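# Weigh three deep-well blocks and sort them into nests

## Task

Take each of the three deep-well blocks out of the infeed nest IN and place it by its weight relative to the batch limits: a block lighter than the limits goes into reject nest RU, a heavier one into reject nest RO, and one inside the limits into pass nest P1 or P2. No nest may hold two or more blocks at the end. Every block has to rest level within its nest's locators, with its well A1 (the cut-off corner) at the nest corner labelled A1, and must stay put on its own without the robot holding it. Finally open the grippers and move the arms away.

## Robot and tools

Robot: two 7-joint xArm7 arms, left_arm and right_arm, each ending in a parallel two-finger gripper with a wrist camera. Either arm may do the work; the idle one can be parked out of the way. The arms must not collide or push against each other hard.

Scene frame: one shared frame for all reported poses. Origin sits on the table top midway between the arms, +z is up, +x points out over the table, and left_arm stands on the +y side. The names left and right do not refer to image sides. Base (URDF root) poses in this frame: left_arm at (-0.027, +0.338, +0.342) m, quat_wxyz (+0.870, -0.357, +0.335, -0.059); right_arm at (-0.016, -0.141, +0.342) m, quat_wxyz (+0.869, +0.401, +0.281, -0.065). The bases are tilted. Mounting plates and the metal frame behind the arms are fixed obstacles.

Workcell: infeed nest IN, reject nests RU and RO, pass nests P1 and P2, and a check-weigher CW preset to the batch limits. A block released on the CW platform soon lights a lamp on its front: amber UNDER, green ACCEPT, red OVER. Well A1 is at each block's cut-off corner. The open hand spans 84 mm, so a block can only be taken across its width, on the body above its flange. Never push a pad down onto a flange: it may jam there and not come free when the hand opens. Parts may occasionally be tugged or nudged by outside forces. Anything knocked off the table ends the scene.

Tool execute_actions, argument actions: a list holding at most one item (an empty list just reports the state and includes pictures). An action item is {"rows": [...], "steps": n}, with n from 4 to 15 (default 15), each step being 1/30 s. rows holds 1 to 15 rows; each row drives one step, and the final row is reused for any remaining steps. Each row is exactly 16 numbers in this order: left_arm waist, shoulder, upper arm roll, elbow, forearm roll, wrist pitch, wrist roll, gripper opening, then the same eight for right_arm. All 16 must be given even when one arm stays still. Joint values are absolute target angles in radians (same convention as the Joint positions line), not increments. Stated ranges per arm: waist -6.283 to 6.283, shoulder -2.059 to 2.094, upper arm roll -6.283 to 6.283, elbow -0.192 to 3.927, forearm roll -6.283 to 6.283, wrist pitch -1.693 to 3.142, wrist roll -6.283 to 6.283. A target more than 0.010 rad beyond a range end, and beyond the current angle, gets the whole call refused (nothing moves). Opening is a unitless command from -1 (closed) to +1 (fully open). A wait item is {"steps": n} with n up to 300, counted from the previous result. Optional pictures: true adds camera images.

Motion limits: each joint target moves at most 3.14 rad/s with about 0.16 s of ramp-up, and all joints of an arm are timed to arrive together. Per step the sent target stays within 0.623 rad of the measured angle, and is scaled back if it would carry the gripper more than 70 mm from where it is. The last 4 steps of each action run after its result is returned, and the arms keep moving toward the last row while the operator thinks; the simulation does not pause.

Result lines: the state line gives, per arm, end_effector_position (m) and end_effector_quat_wxyz in the scene frame plus linear and angular velocities. That point lies between the closed pads, about 2 cm behind the fingertips; fingers point along the gripper's +z and close along its y. Printed positions may be somewhat off, more at long reach. Joint positions and Joint velocities list each arm's 7 joints (rad, rad/s) and then the pad gap (m; 0.084 fully open). grip_measured is the measured opening on the command scale; to keep hold, command a value well below it (lower squeezes harder, up to about 24 N per pad); a fast close can hit harder. "joint sent to its limit" means a joint was driven to its real end (possibly from an earlier action). "joint command not followed" means a clearance check altered some joint targets. HELD marks steps whose row was not (fully) sent. A TORQUE FAULT means contact torque hit a load limit (waist and shoulder 44, upper arm roll, elbow and forearm roll 26.4, wrist pitch and wrist roll 17.6 N m, held weight included): the arm backs off and pauses 10 s. MOTOR HOT warns at 65 °C; at 80 °C an OVER-TEMPERATURE FAULT brakes that arm until it cools, so avoid holding loads longer than needed.

Tool zoom_image: camera (cam_high, cam_low, cam_left_wrist or cam_right_wrist, each 896x504) and region [x0, y0, x1, y1] in image pixels from the top-left, at most 504 by 504; returns an enlarged crop of the latest image. Calibration data (intrinsics, distortion, world-to-camera transforms) are supplied and may be slightly off.

Tool read_manual: optional section, only "licences"; returns licence text and moves nothing.

Tool finished_scene: scene (integer 1 or 2) ends the current scene irreversibly, reports whether the goal was met and starts the next one. Call it only after every block sits correctly on its own, both hands have released, and the arms are clear.

Typical order: look, pick a block from IN, set it on CW, release and read the lamp, regrip, place it in the matching nest with A1 aligned, repeat, then retreat.

Each tool is called after "Request:" in YAML: its name, and indented under it one key for each argument.

## Session

Request:
execute_actions:
  actions: []

Scene clock: 0.00 s of 12600.00 s.
left_arm: end_effector_position=(+0.3099, +0.4832, +0.3393) grip_measured=+1.00 end_effector_quat_wxyz=(-0.227, +0.358, +0.870, +0.251) end_effector_velocity=(-0.000, -0.000, -0.000) end_effector_angular_velocity=(+0.000, +0.003, -0.002) | right_arm: end_effector_position=(-0.0662, -0.5338, +0.1843) grip_measured=+1.00 end_effector_quat_wxyz=(+0.035, -0.518, +0.851, +0.086) end_effector_velocity=(+0.000, -0.000, -0.000) end_effector_angular_velocity=(-0.000, -0.000, -0.000)
Joint positions: left_arm=[ 0.637 -1.948 -1.403  0.312 -0.282  1.336 -2.461  0.084] | right_arm=[-1.281 -0.519 -0.557  0.347  0.994  0.542 -0.789  0.084]
Joint velocities: left_arm=[-0.     0.002 -0.002  0.001  0.     0.001 -0.    -0.   ] | right_arm=[ 0.001 -0.    -0.    -0.     0.    -0.     0.    -0.   ]

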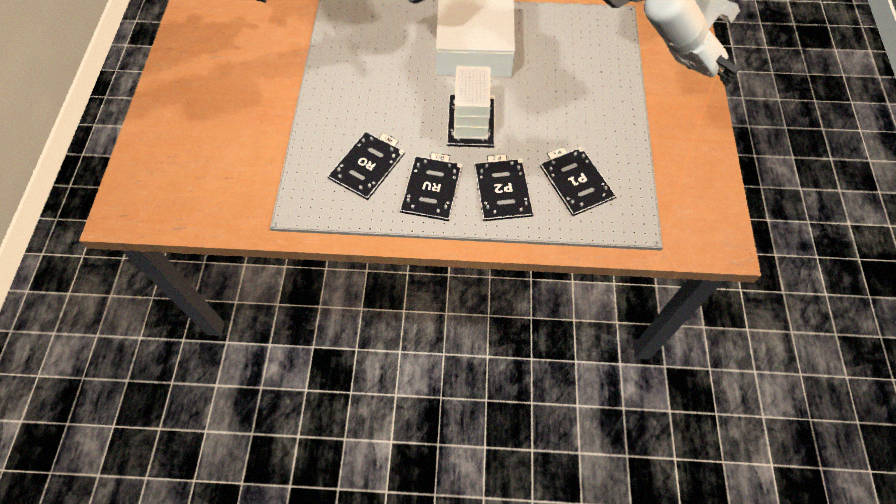

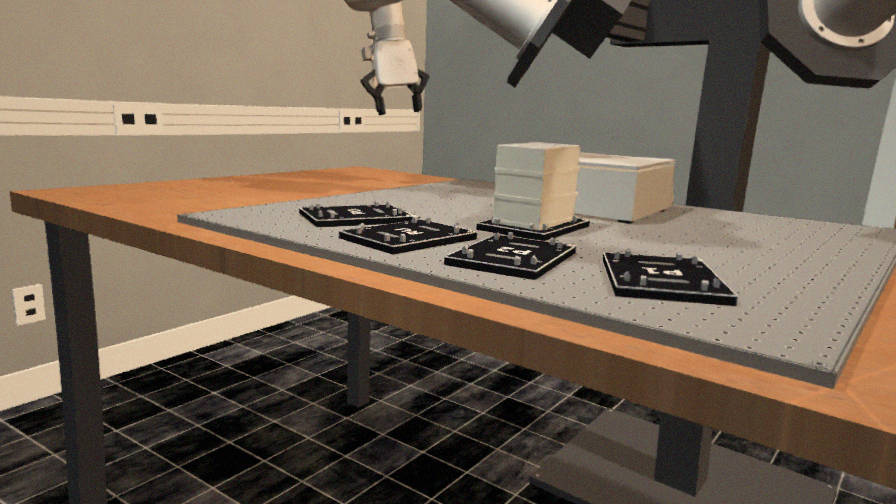

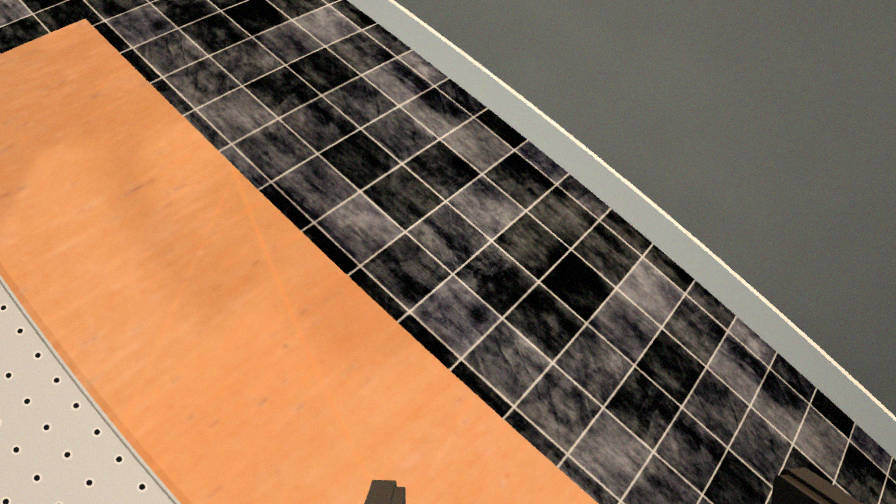

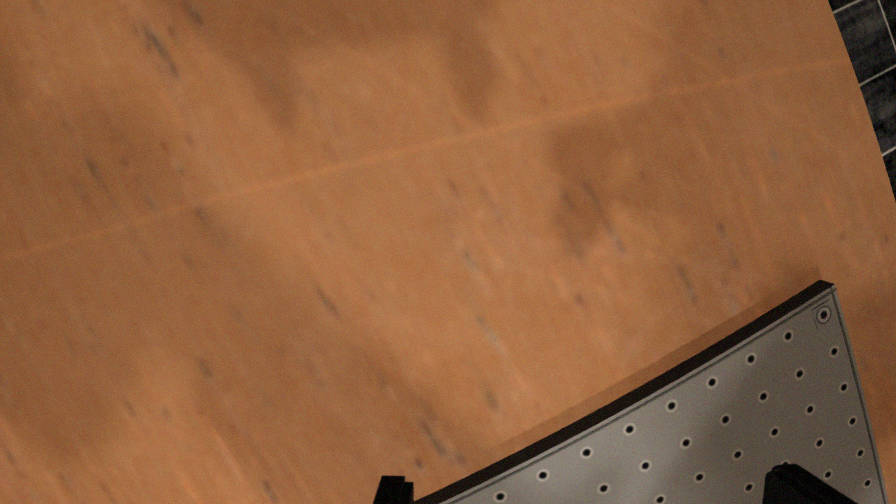

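Request:
zoom_image:
  camera: "cam_high"
  region: [310, 0, 630, 230]

Request:
zoom_image:
  camera: "cam_low"
  region: [440, 120, 760, 310]

Region (310, 0, 630, 230) of cam_high's 896x504 image, scaled by 1.575, with more detail than that image has; it fills the top 362 rows of this view, and the rest is white.

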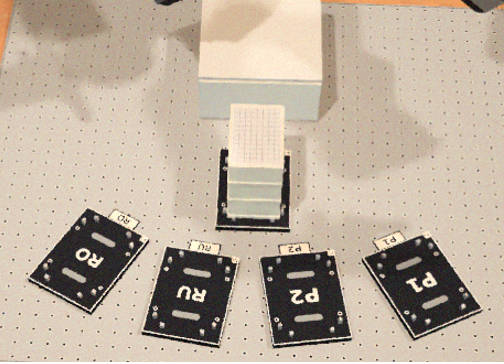

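Region (440, 120, 760, 310) of cam_low's 896x504 image, scaled by 1.575, with more detail than that image has; it fills the top 299 rows of this view, and the rest is white.

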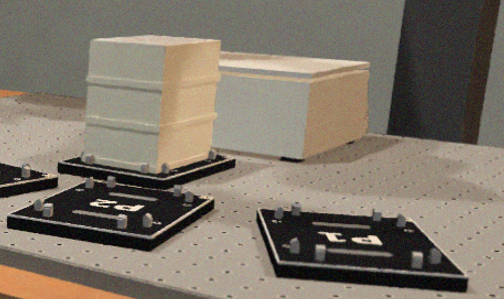

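Request:
execute_actions:
  actions:
    - {"rows":[[0.637,-1.948,-1.403,0.312,-0.282,1.336,-2.461,1,-1.032,-1.186,-0.3,0.9,0,0.6,0.5,1]]}

Request:
execute_actions:
  actions:
    - {"steps":20}

Request:
execute_actions:
  actions:
    - {"rows":[[0.637,-1.948,-1.403,0.312,-0.282,1.336,-2.461,1,-1.032,-1.186,2.496,0.75,0,0.54,1.3955,1]]}

Request:
execute_actions:
  actions:
    - {"steps":50}

Request:
execute_actions:
  actions:
    - {"rows":[[0.637,-1.948,-1.403,0.312,-0.282,1.336,-2.461,1,-1.032,-1.186,2.496,0.609,0,0.4,1.3955,1]]}
  pictures: true

Scene clock: 2.87 s of 12600.00 s.
left_arm: end_effector_position=(+0.3099, +0.4831, +0.3393) grip_measured=+1.00 end_effector_quat_wxyz=(-0.227, +0.358, +0.870, +0.251) end_effector_velocity=(-0.000, -0.000, -0.000) end_effector_angular_velocity=(-0.002, +0.001, +0.000) | right_arm: end_effector_position=(+0.0267, -0.6939, +0.2398) grip_measured=+1.00 end_effector_quat_wxyz=(-0.005, +0.624, -0.782, +0.011) end_effector_velocity=(+0.315, -0.418, +0.280) end_effector_angular_velocity=(-0.619, -0.098, +0.652)
Joint positions: left_arm=[ 0.637 -1.948 -1.403  0.312 -0.282  1.336 -2.461  0.084] | right_arm=[-1.19  -0.758 -0.463  0.549  0.73   0.563 -0.525  0.084]
Joint velocities: left_arm=[ 0.     0.002  0.001 -0.     0.    -0.     0.    -0.   ] | right_arm=[ 0.27  -0.736  0.278  0.605 -0.979  0.062  0.973 -0.   ]
Steps of this call (steps 1 to 75: nothing new was sent; steps 76 to 86: the first 11 steps of this action). Readings (joint positions):
76: left_arm=[0.637 -1.948 -1.403 0.312 -0.282 1.336 -2.461] | right_arm=[-1.280 -0.519 -0.557 0.347 0.993 0.542 -0.788]
77: left_arm=[0.637 -1.948 -1.403 0.312 -0.282 1.336 -2.461] | right_arm=[-1.277 -0.527 -0.554 0.352 0.983 0.543 -0.777]
79: left_arm=[0.637 -1.948 -1.403 0.312 -0.282 1.336 -2.461] | right_arm=[-1.256 -0.578 -0.533 0.394 0.931 0.548 -0.725]
83: left_arm=[0.637 -1.948 -1.403 0.312 -0.282 1.336 -2.461] | right_arm=[-1.218 -0.683 -0.492 0.486 0.822 0.557 -0.617]
86: the state above

Scene clock: 3.53 s of 12600.00 s.
left_arm: end_effector_position=(+0.3099, +0.4831, +0.3393) grip_measured=+1.00 end_effector_quat_wxyz=(-0.227, +0.358, +0.870, +0.251) end_effector_velocity=(+0.000, +0.000, +0.000) end_effector_angular_velocity=(+0.002, -0.001, -0.001) | right_arm: end_effector_position=(+0.1839, -0.8494, +0.4984) grip_measured=+1.00 end_effector_quat_wxyz=(-0.136, -0.576, +0.781, -0.199) end_effector_velocity=(+0.093, -0.063, +0.304) end_effector_angular_velocity=(-0.577, -0.202, -0.295)
Joint positions: left_arm=[ 0.637 -1.948 -1.403  0.312 -0.282  1.336 -2.461  0.084] | right_arm=[-1.037 -1.176 -0.304  0.892  0.022  0.598  0.46   0.084]
Joint velocities: left_arm=[ 0.    -0.001 -0.002 -0.    -0.    -0.     0.     0.   ] | right_arm=[ 0.103 -0.34   0.123  0.302 -0.519  0.01   0.882  0.   ]
Kept back: nothing.
Steps of this call (steps 1 to 4: the last 4 steps of your previous action; steps 5 to 20: the robot went on to your last target). Readings (joint positions):
1: left_arm=[0.637 -1.948 -1.403 0.312 -0.282 1.336 -2.461] | right_arm=[-1.181 -0.782 -0.454 0.569 0.696 0.565 -0.491]
2: left_arm=[0.637 -1.948 -1.403 0.312 -0.282 1.336 -2.461] | right_arm=[-1.172 -0.807 -0.445 0.589 0.661 0.567 -0.456]
4: left_arm=[0.637 -1.948 -1.403 0.312 -0.282 1.336 -2.461] | right_arm=[-1.155 -0.854 -0.426 0.628 0.586 0.571 -0.381]
8: left_arm=[0.637 -1.948 -1.403 0.312 -0.282 1.336 -2.461] | right_arm=[-1.121 -0.944 -0.392 0.702 0.428 0.579 -0.207]
20: the state above

Scene clock: 3.90 s of 12600.00 s.
left_arm: end_effector_position=(+0.3099, +0.4831, +0.3393) grip_measured=+1.00 end_effector_quat_wxyz=(-0.227, +0.358, +0.870, +0.251) end_effector_velocity=(-0.000, +0.000, -0.000) end_effector_angular_velocity=(-0.001, -0.000, +0.000) | right_arm: end_effector_position=(+0.3376, -0.7821, +0.4545) grip_measured=+1.00 end_effector_quat_wxyz=(+0.088, +0.576, -0.789, +0.195) end_effector_velocity=(+0.469, +0.301, -0.147) end_effector_angular_velocity=(+0.232, -0.172, +0.108)
Joint positions: left_arm=[ 0.637 -1.948 -1.403  0.312 -0.282  1.336 -2.461  0.084] | right_arm=[-1.033 -1.181  0.037  0.827  0.006  0.572  0.828  0.084]
Joint velocities: left_arm=[-0.     0.001  0.    -0.001 -0.    -0.001  0.    -0.   ] | right_arm=[ 0.004  0.     1.154 -0.166 -0.01  -0.063  1.118 -0.   ]
Steps of this call (steps 1 to 11: the first 11 steps of this action). Readings (joint positions):
1: left_arm=[0.637 -1.948 -1.403 0.312 -0.282 1.336 -2.461] | right_arm=[-1.035 -1.184 -0.300 0.900 0.010 0.598 0.483]
2: left_arm=[0.637 -1.948 -1.403 0.312 -0.282 1.336 -2.461] | right_arm=[-1.035 -1.187 -0.293 0.900 0.006 0.595 0.503]
4: left_arm=[0.637 -1.948 -1.403 0.312 -0.282 1.336 -2.461] | right_arm=[-1.035 -1.185 -0.236 0.881 0.008 0.589 0.567]
8: left_arm=[0.637 -1.948 -1.403 0.312 -0.282 1.336 -2.461] | right_arm=[-1.034 -1.182 -0.077 0.846 0.007 0.579 0.716]
11: the state above

Scene clock: 5.57 s of 12600.00 s.
left_arm: end_effector_position=(+0.3099, +0.4831, +0.3393) grip_measured=+1.00 end_effector_quat_wxyz=(-0.227, +0.358, +0.870, +0.251) end_effector_velocity=(-0.000, +0.000, -0.000) end_effector_angular_velocity=(-0.000, +0.001, -0.000) | right_arm: end_effector_position=(+0.3859, -0.0045, +0.2641) grip_measured=+1.00 end_effector_quat_wxyz=(+0.008, +0.972, -0.232, +0.050) end_effector_velocity=(-0.440, +0.339, -0.057) end_effector_angular_velocity=(+0.044, +0.245, +1.118)
Joint positions: left_arm=[ 0.637 -1.948 -1.403  0.312 -0.282  1.336 -2.461  0.084] | right_arm=[-1.032 -1.186  2.001  0.752  0.     0.541  1.378  0.084]
Joint velocities: left_arm=[ 0.     0.001  0.    -0.001  0.    -0.001  0.    -0.   ] | right_arm=[-0.002 -0.001  1.188 -0.005  0.001 -0.002  0.042  0.   ]
Kept back: nothing.
Steps of this call (steps 1 to 4: the last 4 steps of your previous action; steps 5 to 50: the robot went on to your last target). Readings (joint positions):
1: left_arm=[0.637 -1.948 -1.403 0.312 -0.282 1.336 -2.461] | right_arm=[-1.033 -1.181 0.076 0.822 0.005 0.570 0.865]
2: left_arm=[0.637 -1.948 -1.403 0.312 -0.282 1.336 -2.461] | right_arm=[-1.033 -1.181 0.114 0.817 0.005 0.568 0.900]
4: left_arm=[0.637 -1.948 -1.403 0.312 -0.282 1.336 -2.461] | right_arm=[-1.033 -1.182 0.191 0.809 0.004 0.565 0.963]
8: left_arm=[0.637 -1.948 -1.403 0.312 -0.282 1.336 -2.461] | right_arm=[-1.033 -1.183 0.345 0.795 0.003 0.559 1.067]
50: the state above

Scene clock: 5.93 s of 12600.00 s.
left_arm: end_effector_position=(+0.3099, +0.4831, +0.3393) grip_measured=+1.00 end_effector_quat_wxyz=(-0.227, +0.358, +0.870, +0.251) end_effector_velocity=(-0.000, +0.000, -0.000) end_effector_angular_velocity=(+0.001, +0.001, -0.000) | right_arm: end_effector_position=(+0.1962, +0.0500, +0.2243) grip_measured=+1.00 end_effector_quat_wxyz=(+0.001, +1.000, -0.029, +0.006) end_effector_velocity=(-0.496, +0.007, -0.084) end_effector_angular_velocity=(+0.011, +0.221, +1.044)
Joint positions: left_arm=[ 0.637 -1.948 -1.403  0.312 -0.282  1.336 -2.461  0.084] | right_arm=[-1.032 -1.186  2.435  0.629 -0.     0.42   1.393  0.084]
Joint velocities: left_arm=[ 0.     0.    -0.001 -0.001 -0.    -0.    -0.    -0.   ] | right_arm=[ 0.007 -0.006  1.097 -0.361 -0.003 -0.332  0.036 -0.   ]
Steps of this call (steps 1 to 11: the first 11 steps of this action). Readings (joint positions):
1: left_arm=[0.637 -1.948 -1.403 0.312 -0.282 1.336 -2.461] | right_arm=[-1.032 -1.186 2.041 0.752 0.000 0.541 1.380]
2: left_arm=[0.637 -1.948 -1.403 0.312 -0.282 1.336 -2.461] | right_arm=[-1.032 -1.186 2.080 0.749 0.000 0.536 1.381]
4: left_arm=[0.637 -1.948 -1.403 0.312 -0.282 1.336 -2.461] | right_arm=[-1.031 -1.185 2.159 0.724 0.000 0.509 1.384]
8: left_arm=[0.637 -1.948 -1.403 0.312 -0.282 1.336 -2.461] | right_arm=[-1.032 -1.186 2.316 0.668 0.000 0.459 1.389]
11: the state above
camera_calibration (this result's frames):
cam_left_wrist: T_world_to_cam=[[0.734145, 0.62213, 0.272001, -0.591842], [0.64605, -0.516767, -0.561757, 0.30797], [-0.208925, 0.588138, -0.781309, 0.17741], [0, 0, 0, 1]] pos_world=[0.2726, 0.42301, 0.472599]
cam_right_wrist: T_world_to_cam=[[-0.0464441, -0.998875, -0.00955627, 0.0942387], [-0.998899, 0.0465037, -0.00611202, 0.259517], [0.00654955, 0.00926188, -0.999936, 0.351937], [0, 0, 0, 1]] pos_world=[0.261303, 0.0788047, 0.354402]

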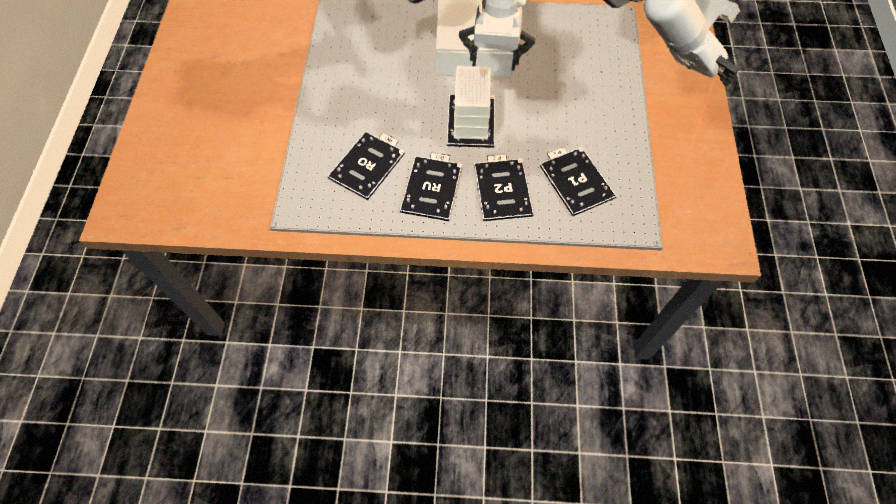

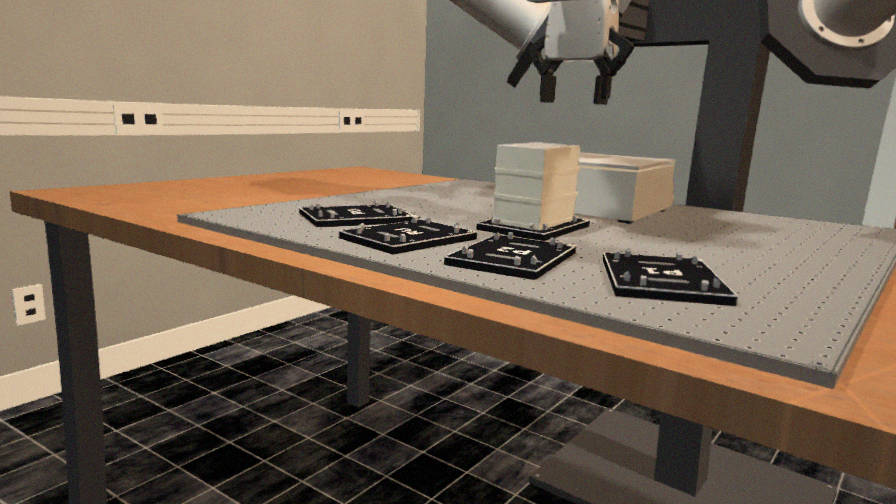

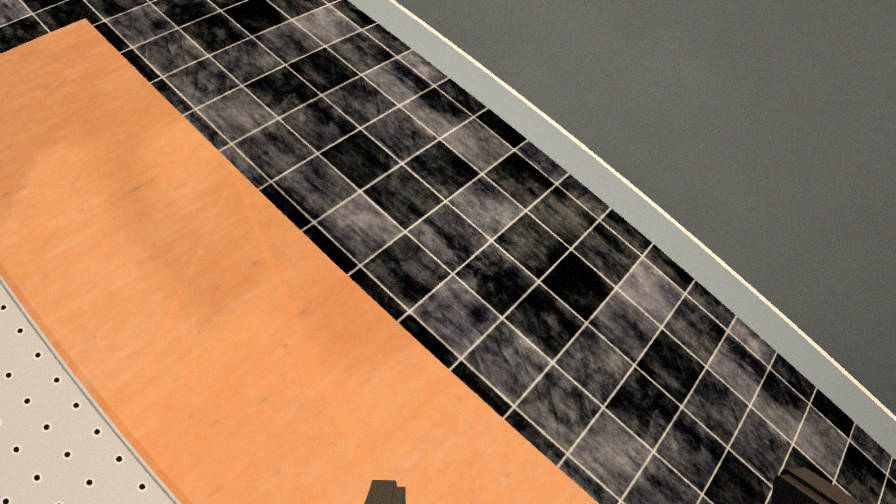

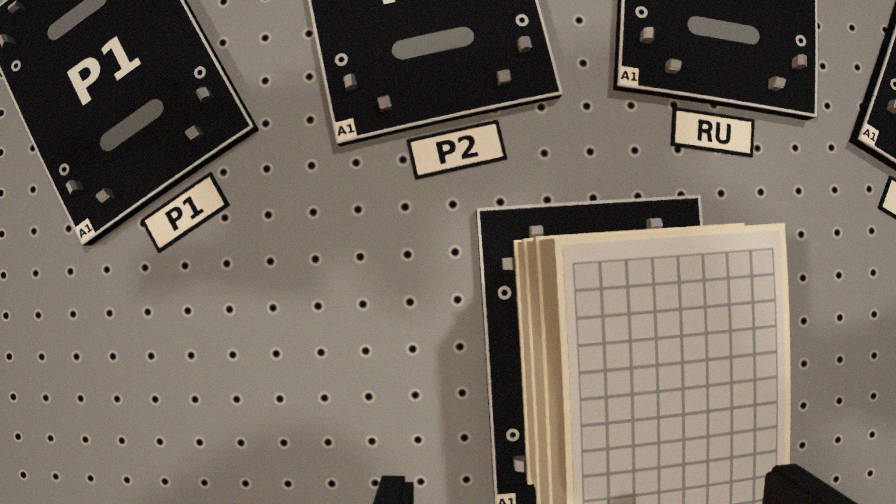

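Request:
execute_actions:
  actions:
    - {"rows":[[0.637,-1.948,-1.403,0.312,-0.282,1.336,-2.461,1,-0.972,-1.1036,2.4042,0.4618,0,0.3513,1.3278,1]]}

Request:
execute_actions:
  actions:
    - {"steps":12}
  pictures: true

Scene clock: 6.67 s of 12600.00 s.
left_arm: end_effector_position=(+0.3099, +0.4831, +0.3393) grip_measured=+1.00 end_effector_quat_wxyz=(-0.227, +0.358, +0.870, +0.251) end_effector_velocity=(+0.000, -0.000, +0.000) end_effector_angular_velocity=(-0.002, +0.001, -0.000) | right_arm: end_effector_position=(+0.1846, +0.0048, +0.2205) grip_measured=+1.00 end_effector_quat_wxyz=(-0.001, +1.000, +0.000, -0.000) end_effector_velocity=(-0.001, +0.017, +0.008) end_effector_angular_velocity=(+0.032, -0.011, +0.018)
Joint positions: left_arm=[ 0.637 -1.948 -1.403  0.312 -0.282  1.336 -2.461  0.084] | right_arm=[-0.972 -1.104  2.405  0.463 -0.     0.351  1.328  0.084]
Joint velocities: left_arm=[-0.     0.001  0.001  0.001 -0.     0.     0.    -0.   ] | right_arm=[ 0.004 -0.003  0.013  0.025  0.    -0.008 -0.004 -0.   ]
Steps of this call (steps 1 to 4: the last 4 steps of your previous action; steps 5 to 11: the robot went on to your last target; steps 12 to 22: the first 11 steps of this action). Readings (joint positions):
12: left_arm=[0.637 -1.948 -1.403 0.312 -0.282 1.336 -2.461] | right_arm=[-1.032 -1.185 2.494 0.609 0.000 0.400 1.395]
13: left_arm=[0.637 -1.948 -1.403 0.312 -0.282 1.336 -2.461] | right_arm=[-1.028 -1.181 2.489 0.600 -0.000 0.396 1.390]
15: left_arm=[0.637 -1.948 -1.403 0.312 -0.282 1.336 -2.461] | right_arm=[-1.001 -1.144 2.450 0.537 -0.000 0.373 1.360]
19: left_arm=[0.637 -1.948 -1.403 0.312 -0.282 1.336 -2.461] | right_arm=[-0.974 -1.104 2.402 0.459 0.000 0.354 1.329]
22: the state above

Scene clock: 7.07 s of 12600.00 s.
left_arm: end_effector_position=(+0.3099, +0.4831, +0.3393) grip_measured=+1.00 end_effector_quat_wxyz=(-0.227, +0.358, +0.870, +0.251) end_effector_velocity=(+0.000, +0.000, -0.000) end_effector_angular_velocity=(-0.000, -0.001, +0.001) | right_arm: end_effector_position=(+0.1847, +0.0041, +0.2202) grip_measured=+1.00 end_effector_quat_wxyz=(-0.000, +1.000, -0.000, -0.000) end_effector_velocity=(-0.000, -0.000, +0.000) end_effector_angular_velocity=(+0.000, +0.001, +0.002)
Joint positions: left_arm=[ 0.637 -1.948 -1.403  0.312 -0.282  1.336 -2.461  0.084] | right_arm=[-0.972 -1.104  2.404  0.462 -0.     0.351  1.328  0.084]
Joint velocities: left_arm=[ 0.    -0.001  0.001 -0.001 -0.    -0.001 -0.     0.   ] | right_arm=[-0.     0.001 -0.    -0.001 -0.    -0.    -0.002 -0.   ]
Kept back: nothing.
Steps of this call (steps 1 to 4: the last 4 steps of your previous action; steps 5 to 12: the robot went on to your last target). Readings (joint positions):
1: left_arm=[0.637 -1.948 -1.403 0.312 -0.282 1.336 -2.461] | right_arm=[-0.972 -1.104 2.405 0.463 -0.000 0.351 1.328]
2: left_arm=[0.637 -1.948 -1.403 0.312 -0.282 1.336 -2.461] | right_arm=[-0.972 -1.104 2.405 0.463 -0.000 0.351 1.328]
4: left_arm=[0.637 -1.948 -1.403 0.312 -0.282 1.336 -2.461] | right_arm=[-0.972 -1.104 2.405 0.463 -0.000 0.351 1.328]
8: left_arm=[0.637 -1.948 -1.403 0.312 -0.282 1.336 -2.461] | right_arm=[-0.972 -1.104 2.404 0.462 -0.000 0.351 1.328]
12: the state above
camera_calibration (this result's frames):
cam_left_wrist: T_world_to_cam=[[0.734145, 0.62213, 0.272002, -0.591842], [0.64605, -0.516767, -0.561757, 0.30797], [-0.208925, 0.588138, -0.781309, 0.17741], [0, 0, 0, 1]] pos_world=[0.2726, 0.42301, 0.472599]
cam_right_wrist: T_world_to_cam=[[0.0111189, -0.999863, -0.0122546, 0.0378238], [-0.999919, -0.011194, 0.00608328, 0.247882], [-0.00621963, 0.012186, -0.999906, 0.350621], [0, 0, 0, 1]] pos_world=[0.249622, 0.0363208, 0.349544]

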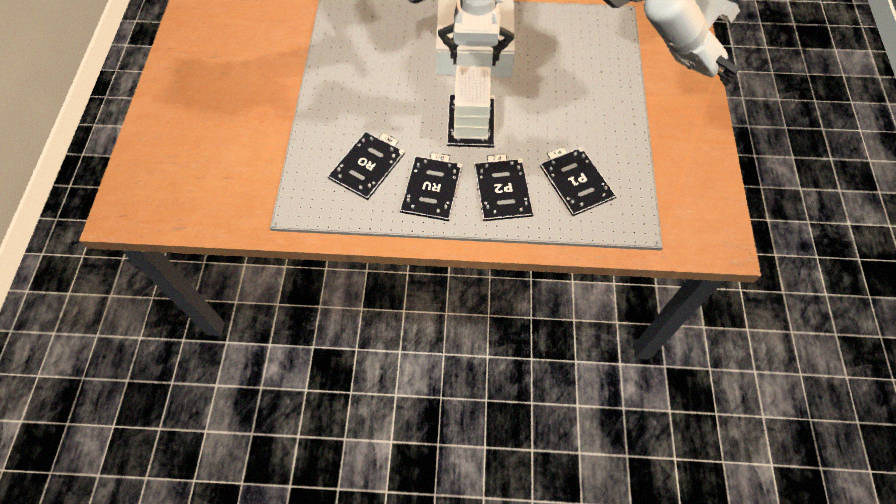

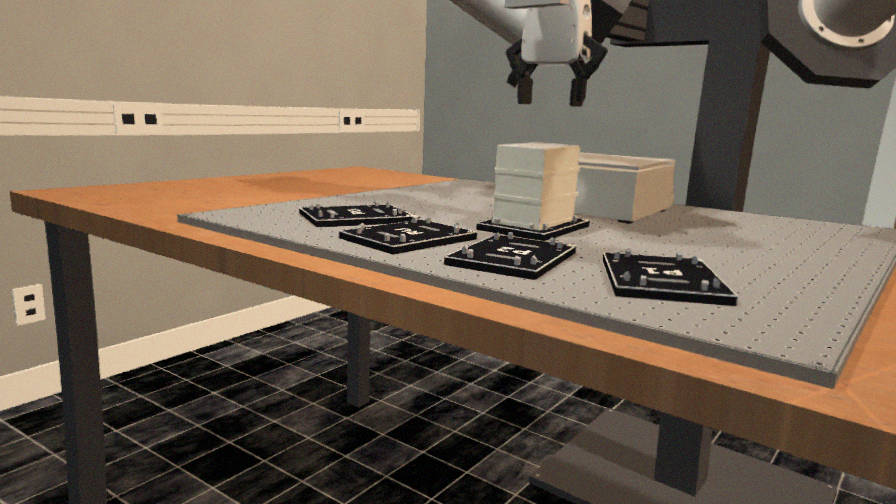

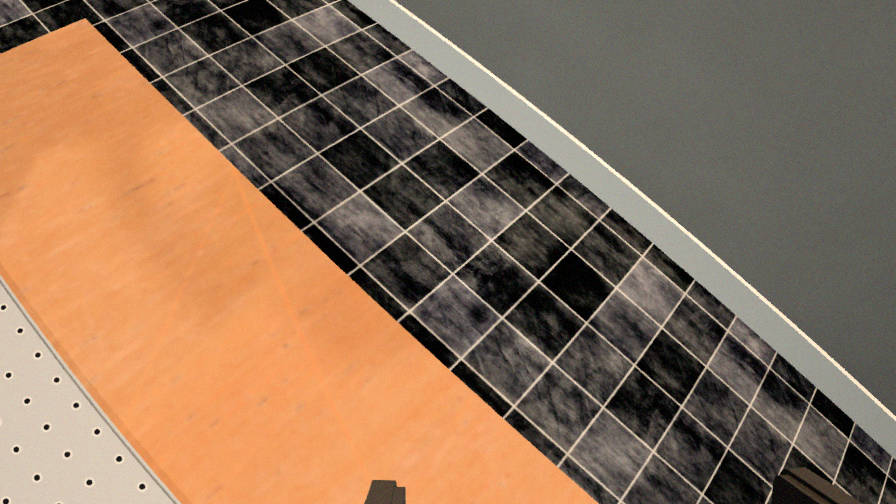

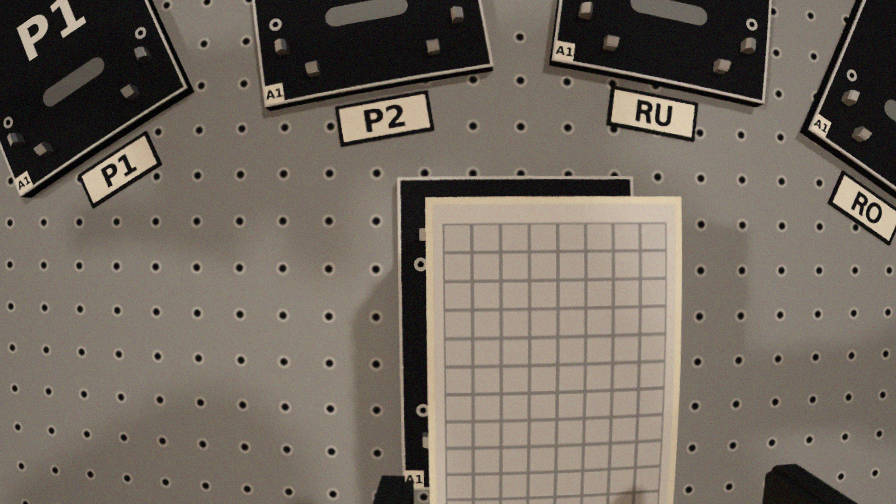

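Request:
execute_actions:
  actions:
    - {"rows":[[0.637,-1.948,-1.403,0.312,-0.282,1.336,-2.461,1,-1.1261,-1.2466,2.4153,0.4979,0,0.186,1.2783,1]]}

Request:
execute_actions:
  actions:
    - {"steps":12}
  pictures: true

Scene clock: 7.93 s of 12600.00 s.
left_arm: end_effector_position=(+0.3099, +0.4831, +0.3393) grip_measured=+1.00 end_effector_quat_wxyz=(-0.227, +0.358, +0.870, +0.251) end_effector_velocity=(+0.001, -0.000, +0.000) end_effector_angular_velocity=(-0.001, -0.002, -0.001) | right_arm: end_effector_position=(+0.2025, +0.0034, +0.1701) grip_measured=+1.00 end_effector_quat_wxyz=(+0.000, +1.000, -0.000, -0.000) end_effector_velocity=(+0.004, +0.046, +0.027) end_effector_angular_velocity=(+0.108, -0.028, +0.026)
Joint positions: left_arm=[ 0.637 -1.948 -1.403  0.312 -0.282  1.336 -2.461  0.084] | right_arm=[-1.126 -1.247  2.416  0.498 -0.     0.187  1.278  0.084]
Joint velocities: left_arm=[-0.     0.     0.001  0.    -0.    -0.001 -0.     0.   ] | right_arm=[ 0.032  0.031  0.012  0.046 -0.002 -0.022 -0.003  0.   ]
Steps of this call (steps 1 to 15: the robot went on to your last target; steps 16 to 26: the first 11 steps of this action). Readings (joint positions):
16: left_arm=[0.637 -1.948 -1.403 0.312 -0.282 1.336 -2.461] | right_arm=[-0.973 -1.104 2.404 0.462 -0.000 0.350 1.327]
17: left_arm=[0.637 -1.948 -1.403 0.312 -0.282 1.336 -2.461] | right_arm=[-0.980 -1.111 2.406 0.465 -0.000 0.339 1.324]
19: left_arm=[0.637 -1.948 -1.403 0.312 -0.282 1.336 -2.461] | right_arm=[-1.040 -1.167 2.412 0.483 -0.000 0.270 1.304]
23: left_arm=[0.637 -1.948 -1.403 0.312 -0.282 1.336 -2.461] | right_arm=[-1.128 -1.249 2.413 0.492 0.000 0.192 1.280]
26: the state above

Scene clock: 8.33 s of 12600.00 s.
left_arm: end_effector_position=(+0.3099, +0.4831, +0.3393) grip_measured=+1.00 end_effector_quat_wxyz=(-0.227, +0.358, +0.870, +0.251) end_effector_velocity=(-0.001, +0.000, -0.000) end_effector_angular_velocity=(+0.002, +0.002, +0.000) | right_arm: end_effector_position=(+0.2026, +0.0037, +0.1703) grip_measured=+1.00 end_effector_quat_wxyz=(-0.000, +1.000, -0.000, -0.000) end_effector_velocity=(+0.000, -0.001, -0.001) end_effector_angular_velocity=(-0.002, +0.001, -0.003)
Joint positions: left_arm=[ 0.637 -1.948 -1.403  0.312 -0.282  1.336 -2.461  0.084] | right_arm=[-1.126 -1.246  2.415  0.498 -0.     0.186  1.278  0.084]
Joint velocities: left_arm=[ 0.    -0.    -0.002 -0.     0.     0.002 -0.    -0.   ] | right_arm=[-0.001 -0.001  0.    -0.     0.002 -0.     0.     0.   ]
Kept back: nothing.
Steps of this call (steps 1 to 4: the last 4 steps of your previous action; steps 5 to 12: the robot went on to your last target). Readings (joint positions):
1: left_arm=[0.637 -1.948 -1.403 0.312 -0.282 1.336 -2.461] | right_arm=[-1.125 -1.246 2.416 0.499 -0.000 0.186 1.278]
2: left_arm=[0.637 -1.948 -1.403 0.312 -0.282 1.336 -2.461] | right_arm=[-1.125 -1.245 2.416 0.499 -0.000 0.186 1.278]
4: left_arm=[0.637 -1.948 -1.403 0.312 -0.282 1.336 -2.461] | right_arm=[-1.125 -1.245 2.416 0.498 -0.000 0.186 1.278]
8: left_arm=[0.637 -1.948 -1.403 0.312 -0.282 1.336 -2.461] | right_arm=[-1.126 -1.246 2.415 0.498 -0.000 0.186 1.278]
12: the state above
camera_calibration (this result's frames):
cam_left_wrist: T_world_to_cam=[[0.734146, 0.62213, 0.272002, -0.591842], [0.64605, -0.516767, -0.561757, 0.30797], [-0.208924, 0.588138, -0.781309, 0.17741], [0, 0, 0, 1]] pos_world=[0.2726, 0.42301, 0.472599]
cam_right_wrist: T_world_to_cam=[[0.0112149, -0.999857, -0.01263, 0.0366288], [-0.999917, -0.0112932, 0.00613812, 0.266072], [-0.00627988, 0.0125601, -0.999901, 0.300867], [0, 0, 0, 1]] pos_world=[0.267528, 0.0358495, 0.299667]

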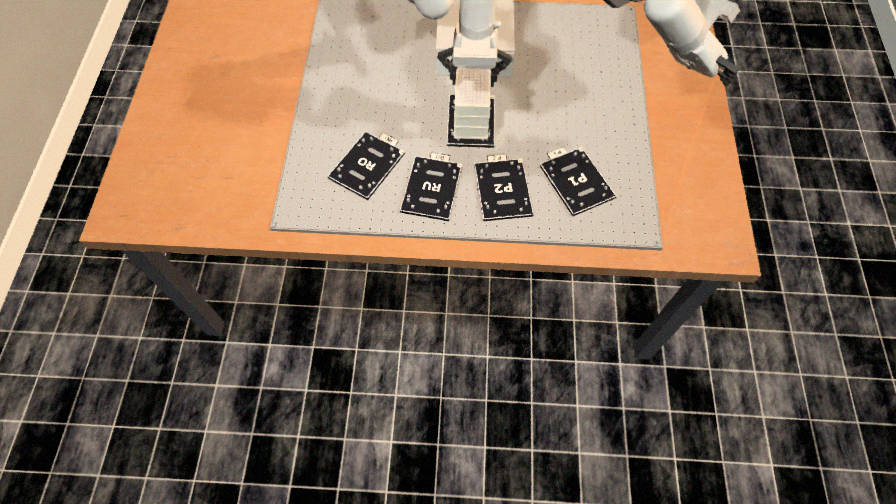

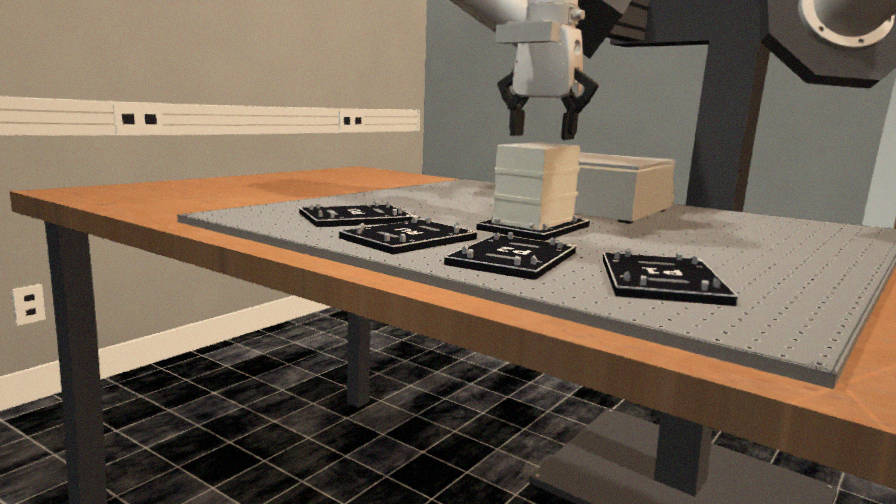

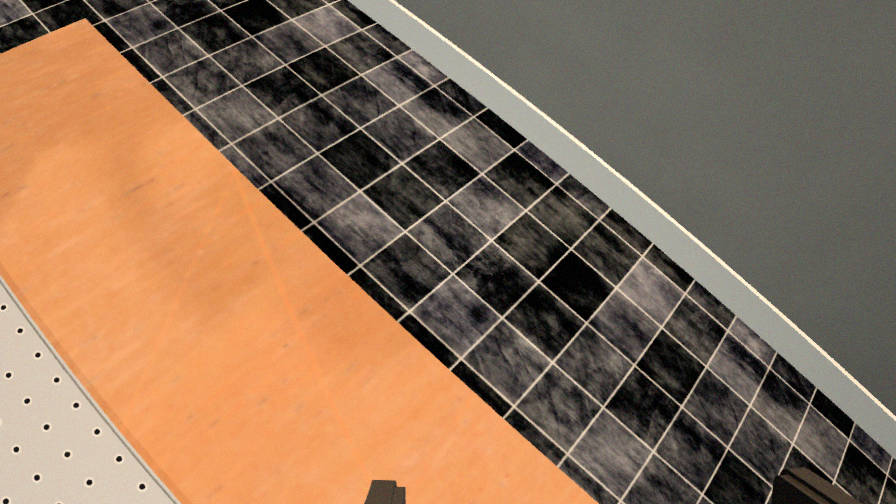

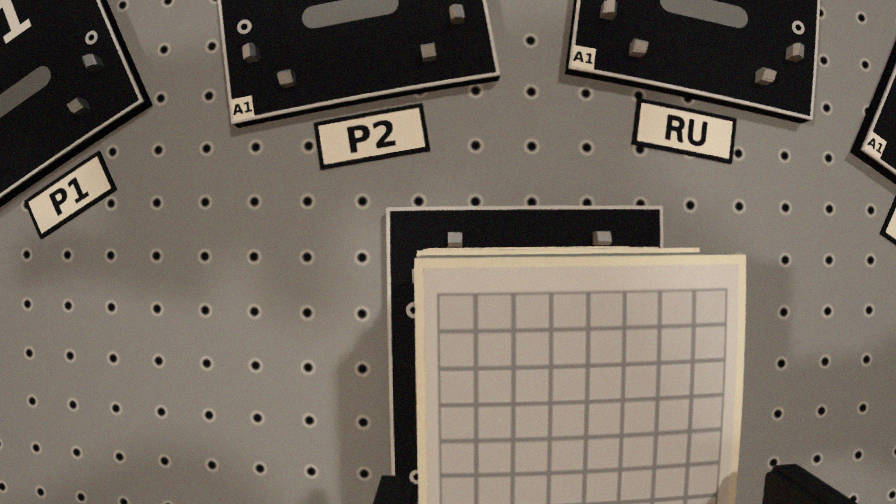

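Request:
execute_actions:
  actions:
    - {"rows":[[0.637,-1.948,-1.403,0.312,-0.282,1.336,-2.461,1,-1.153,-1.277,2.4223,0.5065,0,0.156,1.2783,1],[0.637,-1.948,-1.403,0.312,-0.282,1.336,-2.461,1,-1.153,-1.277,2.4223,0.5065,0,0.156,1.2783,1],[0.637,-1.948,-1.403,0.312,-0.282,1.336,-2.461,1,-1.153,-1.277,2.4223,0.5065,0,0.156,1.2783,1],[0.637,-1.948,-1.403,0.312,-0.282,1.336,-2.461,1,-1.18,-1.307,2.4294,0.5156,0,0.1255,1.2783,1],[0.637,-1.948,-1.403,0.312,-0.282,1.336,-2.461,1,-1.18,-1.307,2.4294,0.5156,0,0.1255,1.2783,1],[0.637,-1.948,-1.403,0.312,-0.282,1.336,-2.461,1,-1.18,-1.307,2.4294,0.5156,0,0.1255,1.2783,1],[0.637,-1.948,-1.403,0.312,-0.282,1.336,-2.461,1,-1.207,-1.337,2.4364,0.5255,0,0.095,1.2783,1],[0.637,-1.948,-1.403,0.312,-0.282,1.336,-2.461,1,-1.207,-1.337,2.4364,0.5255,0,0.095,1.2783,1],[0.637,-1.948,-1.403,0.312,-0.282,1.336,-2.461,1,-1.207,-1.337,2.4364,0.5255,0,0.095,1.2783,1],[0.637,-1.948,-1.403,0.312,-0.282,1.336,-2.461,1,-1.2339,-1.3673,2.4435,0.5363,0,0.0651,1.2783,1]]}

Request:
execute_actions:
  actions:
    - {"steps":12}
  pictures: true

Scene clock: 9.23 s of 12600.00 s.
left_arm: end_effector_position=(+0.3099, +0.4831, +0.3393) grip_measured=+1.00 end_effector_quat_wxyz=(-0.227, +0.358, +0.870, +0.251) end_effector_velocity=(-0.000, -0.000, -0.000) end_effector_angular_velocity=(-0.001, +0.001, -0.000) | right_arm: end_effector_position=(+0.2031, +0.0033, +0.1378) grip_measured=+1.00 end_effector_quat_wxyz=(+0.000, +1.000, -0.001, -0.000) end_effector_velocity=(-0.000, +0.024, -0.112) end_effector_angular_velocity=(+0.054, -0.005, +0.009)
Joint positions: left_arm=[ 0.637 -1.948 -1.403  0.312 -0.282  1.336 -2.461  0.084] | right_arm=[-1.213 -1.344  2.438  0.528  0.     0.088  1.278  0.084]
Joint velocities: left_arm=[ 0.     0.001 -0.     0.    -0.     0.     0.    -0.   ] | right_arm=[-0.32  -0.359  0.085  0.158  0.    -0.371  0.     0.   ]
Steps of this call (steps 1 to 15: the robot went on to your last target; step 16: nothing new was sent; steps 17 to 27: the first 11 steps of this action). Readings (joint positions):
17: left_arm=[0.637 -1.948 -1.403 0.312 -0.282 1.336 -2.461] | right_arm=[-1.127 -1.247 2.415 0.498 0.000 0.185 1.278]
18: left_arm=[0.637 -1.948 -1.403 0.312 -0.282 1.336 -2.461] | right_arm=[-1.133 -1.254 2.417 0.501 -0.000 0.176 1.278]
20: left_arm=[0.637 -1.948 -1.403 0.312 -0.282 1.336 -2.461] | right_arm=[-1.150 -1.273 2.422 0.506 -0.000 0.160 1.278]
24: left_arm=[0.637 -1.948 -1.403 0.312 -0.282 1.336 -2.461] | right_arm=[-1.186 -1.314 2.431 0.518 -0.000 0.118 1.278]
27: the state above

Scene clock: 9.63 s of 12600.00 s.
left_arm: end_effector_position=(+0.3099, +0.4831, +0.3393) grip_measured=+1.00 end_effector_quat_wxyz=(-0.227, +0.358, +0.870, +0.251) end_effector_velocity=(-0.000, +0.000, -0.000) end_effector_angular_velocity=(+0.001, +0.001, -0.000) | right_arm: end_effector_position=(+0.2026, +0.0036, +0.1303) grip_measured=+1.00 end_effector_quat_wxyz=(-0.000, +1.000, -0.000, -0.000) end_effector_velocity=(+0.000, +0.000, -0.000) end_effector_angular_velocity=(+0.000, -0.001, +0.001)
Joint positions: left_arm=[ 0.637 -1.948 -1.403  0.312 -0.282  1.336 -2.461  0.084] | right_arm=[-1.234 -1.367  2.443  0.536  0.     0.065  1.278  0.084]
Joint velocities: left_arm=[-0.    -0.    -0.001  0.    -0.     0.001  0.     0.   ] | right_arm=[-0.    -0.001 -0.     0.001 -0.    -0.    -0.001  0.   ]
Kept back: nothing.
Steps of this call (steps 1 to 4: the last 4 steps of your previous action; steps 5 to 12: the robot went on to your last target). Readings (joint positions):
1: left_arm=[0.637 -1.948 -1.403 0.312 -0.282 1.336 -2.461] | right_arm=[-1.224 -1.356 2.441 0.532 0.000 0.077 1.278]
2: left_arm=[0.637 -1.948 -1.403 0.312 -0.282 1.336 -2.461] | right_arm=[-1.230 -1.363 2.442 0.534 -0.000 0.071 1.278]
4: left_arm=[0.637 -1.948 -1.403 0.312 -0.282 1.336 -2.461] | right_arm=[-1.234 -1.367 2.443 0.535 -0.000 0.067 1.278]
8: left_arm=[0.637 -1.948 -1.403 0.312 -0.282 1.336 -2.461] | right_arm=[-1.234 -1.367 2.443 0.536 0.000 0.065 1.278]
12: the state above
camera_calibration (this result's frames):
cam_left_wrist: T_world_to_cam=[[0.734146, 0.62213, 0.272001, -0.591842], [0.64605, -0.516767, -0.561757, 0.30797], [-0.208925, 0.588138, -0.781309, 0.177411], [0, 0, 0, 1]] pos_world=[0.2726, 0.42301, 0.472599]
cam_right_wrist: T_world_to_cam=[[0.0110728, -0.999863, -0.01232, 0.0359921], [-0.999919, -0.01115, 0.00621568, 0.266301], [-0.00635219, 0.0122502, -0.999905, 0.260882], [0, 0, 0, 1]] pos_world=[0.267538, 0.0357606, 0.259645]

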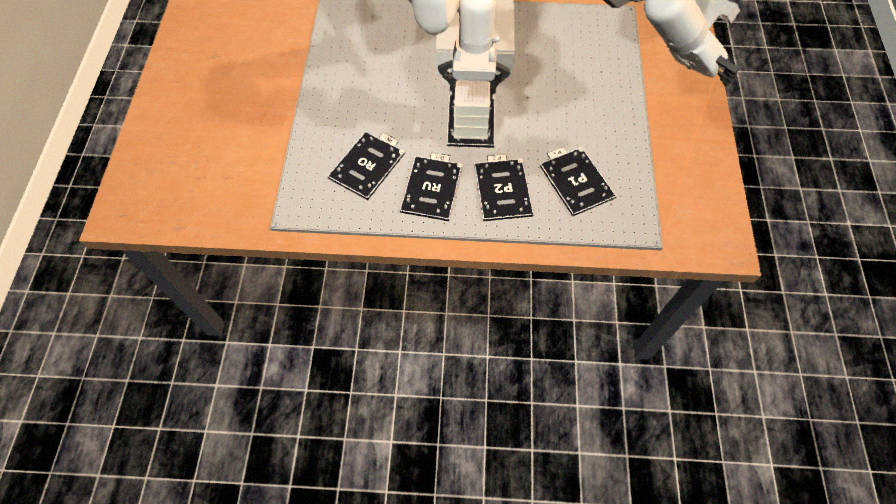

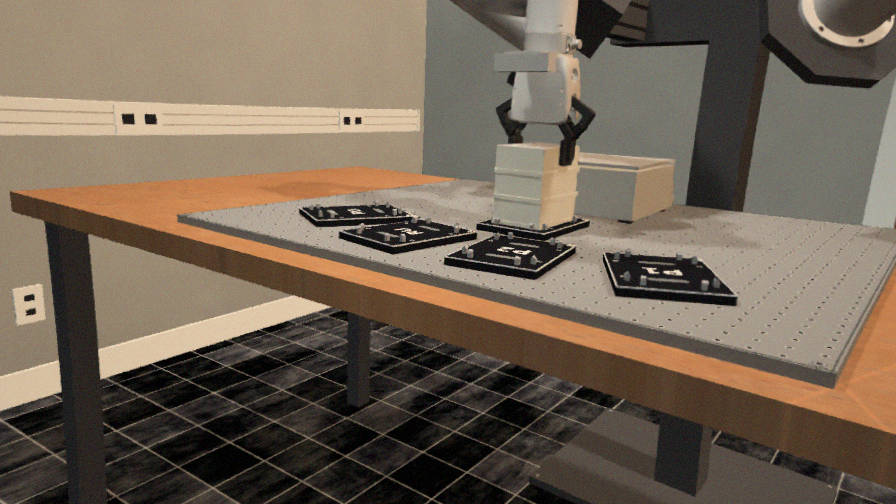

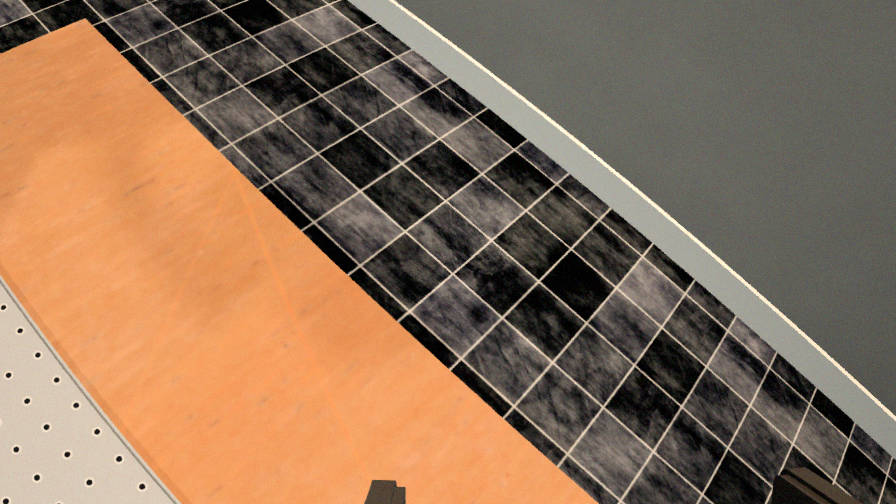

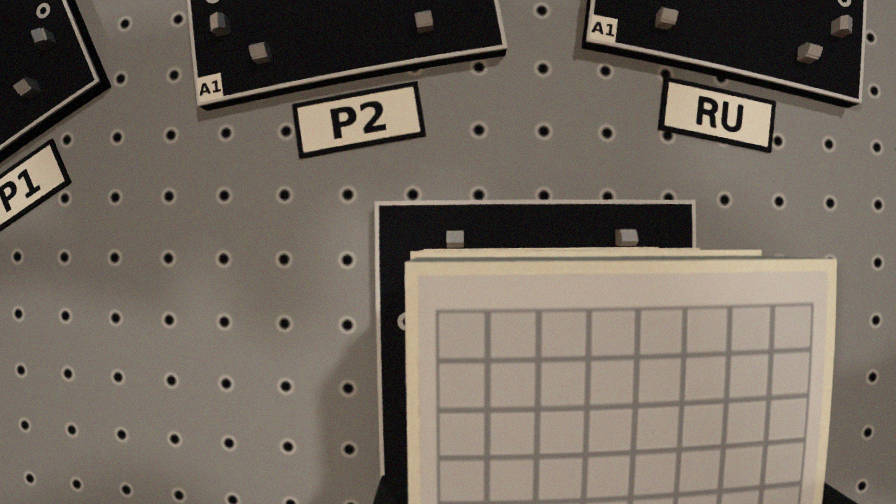

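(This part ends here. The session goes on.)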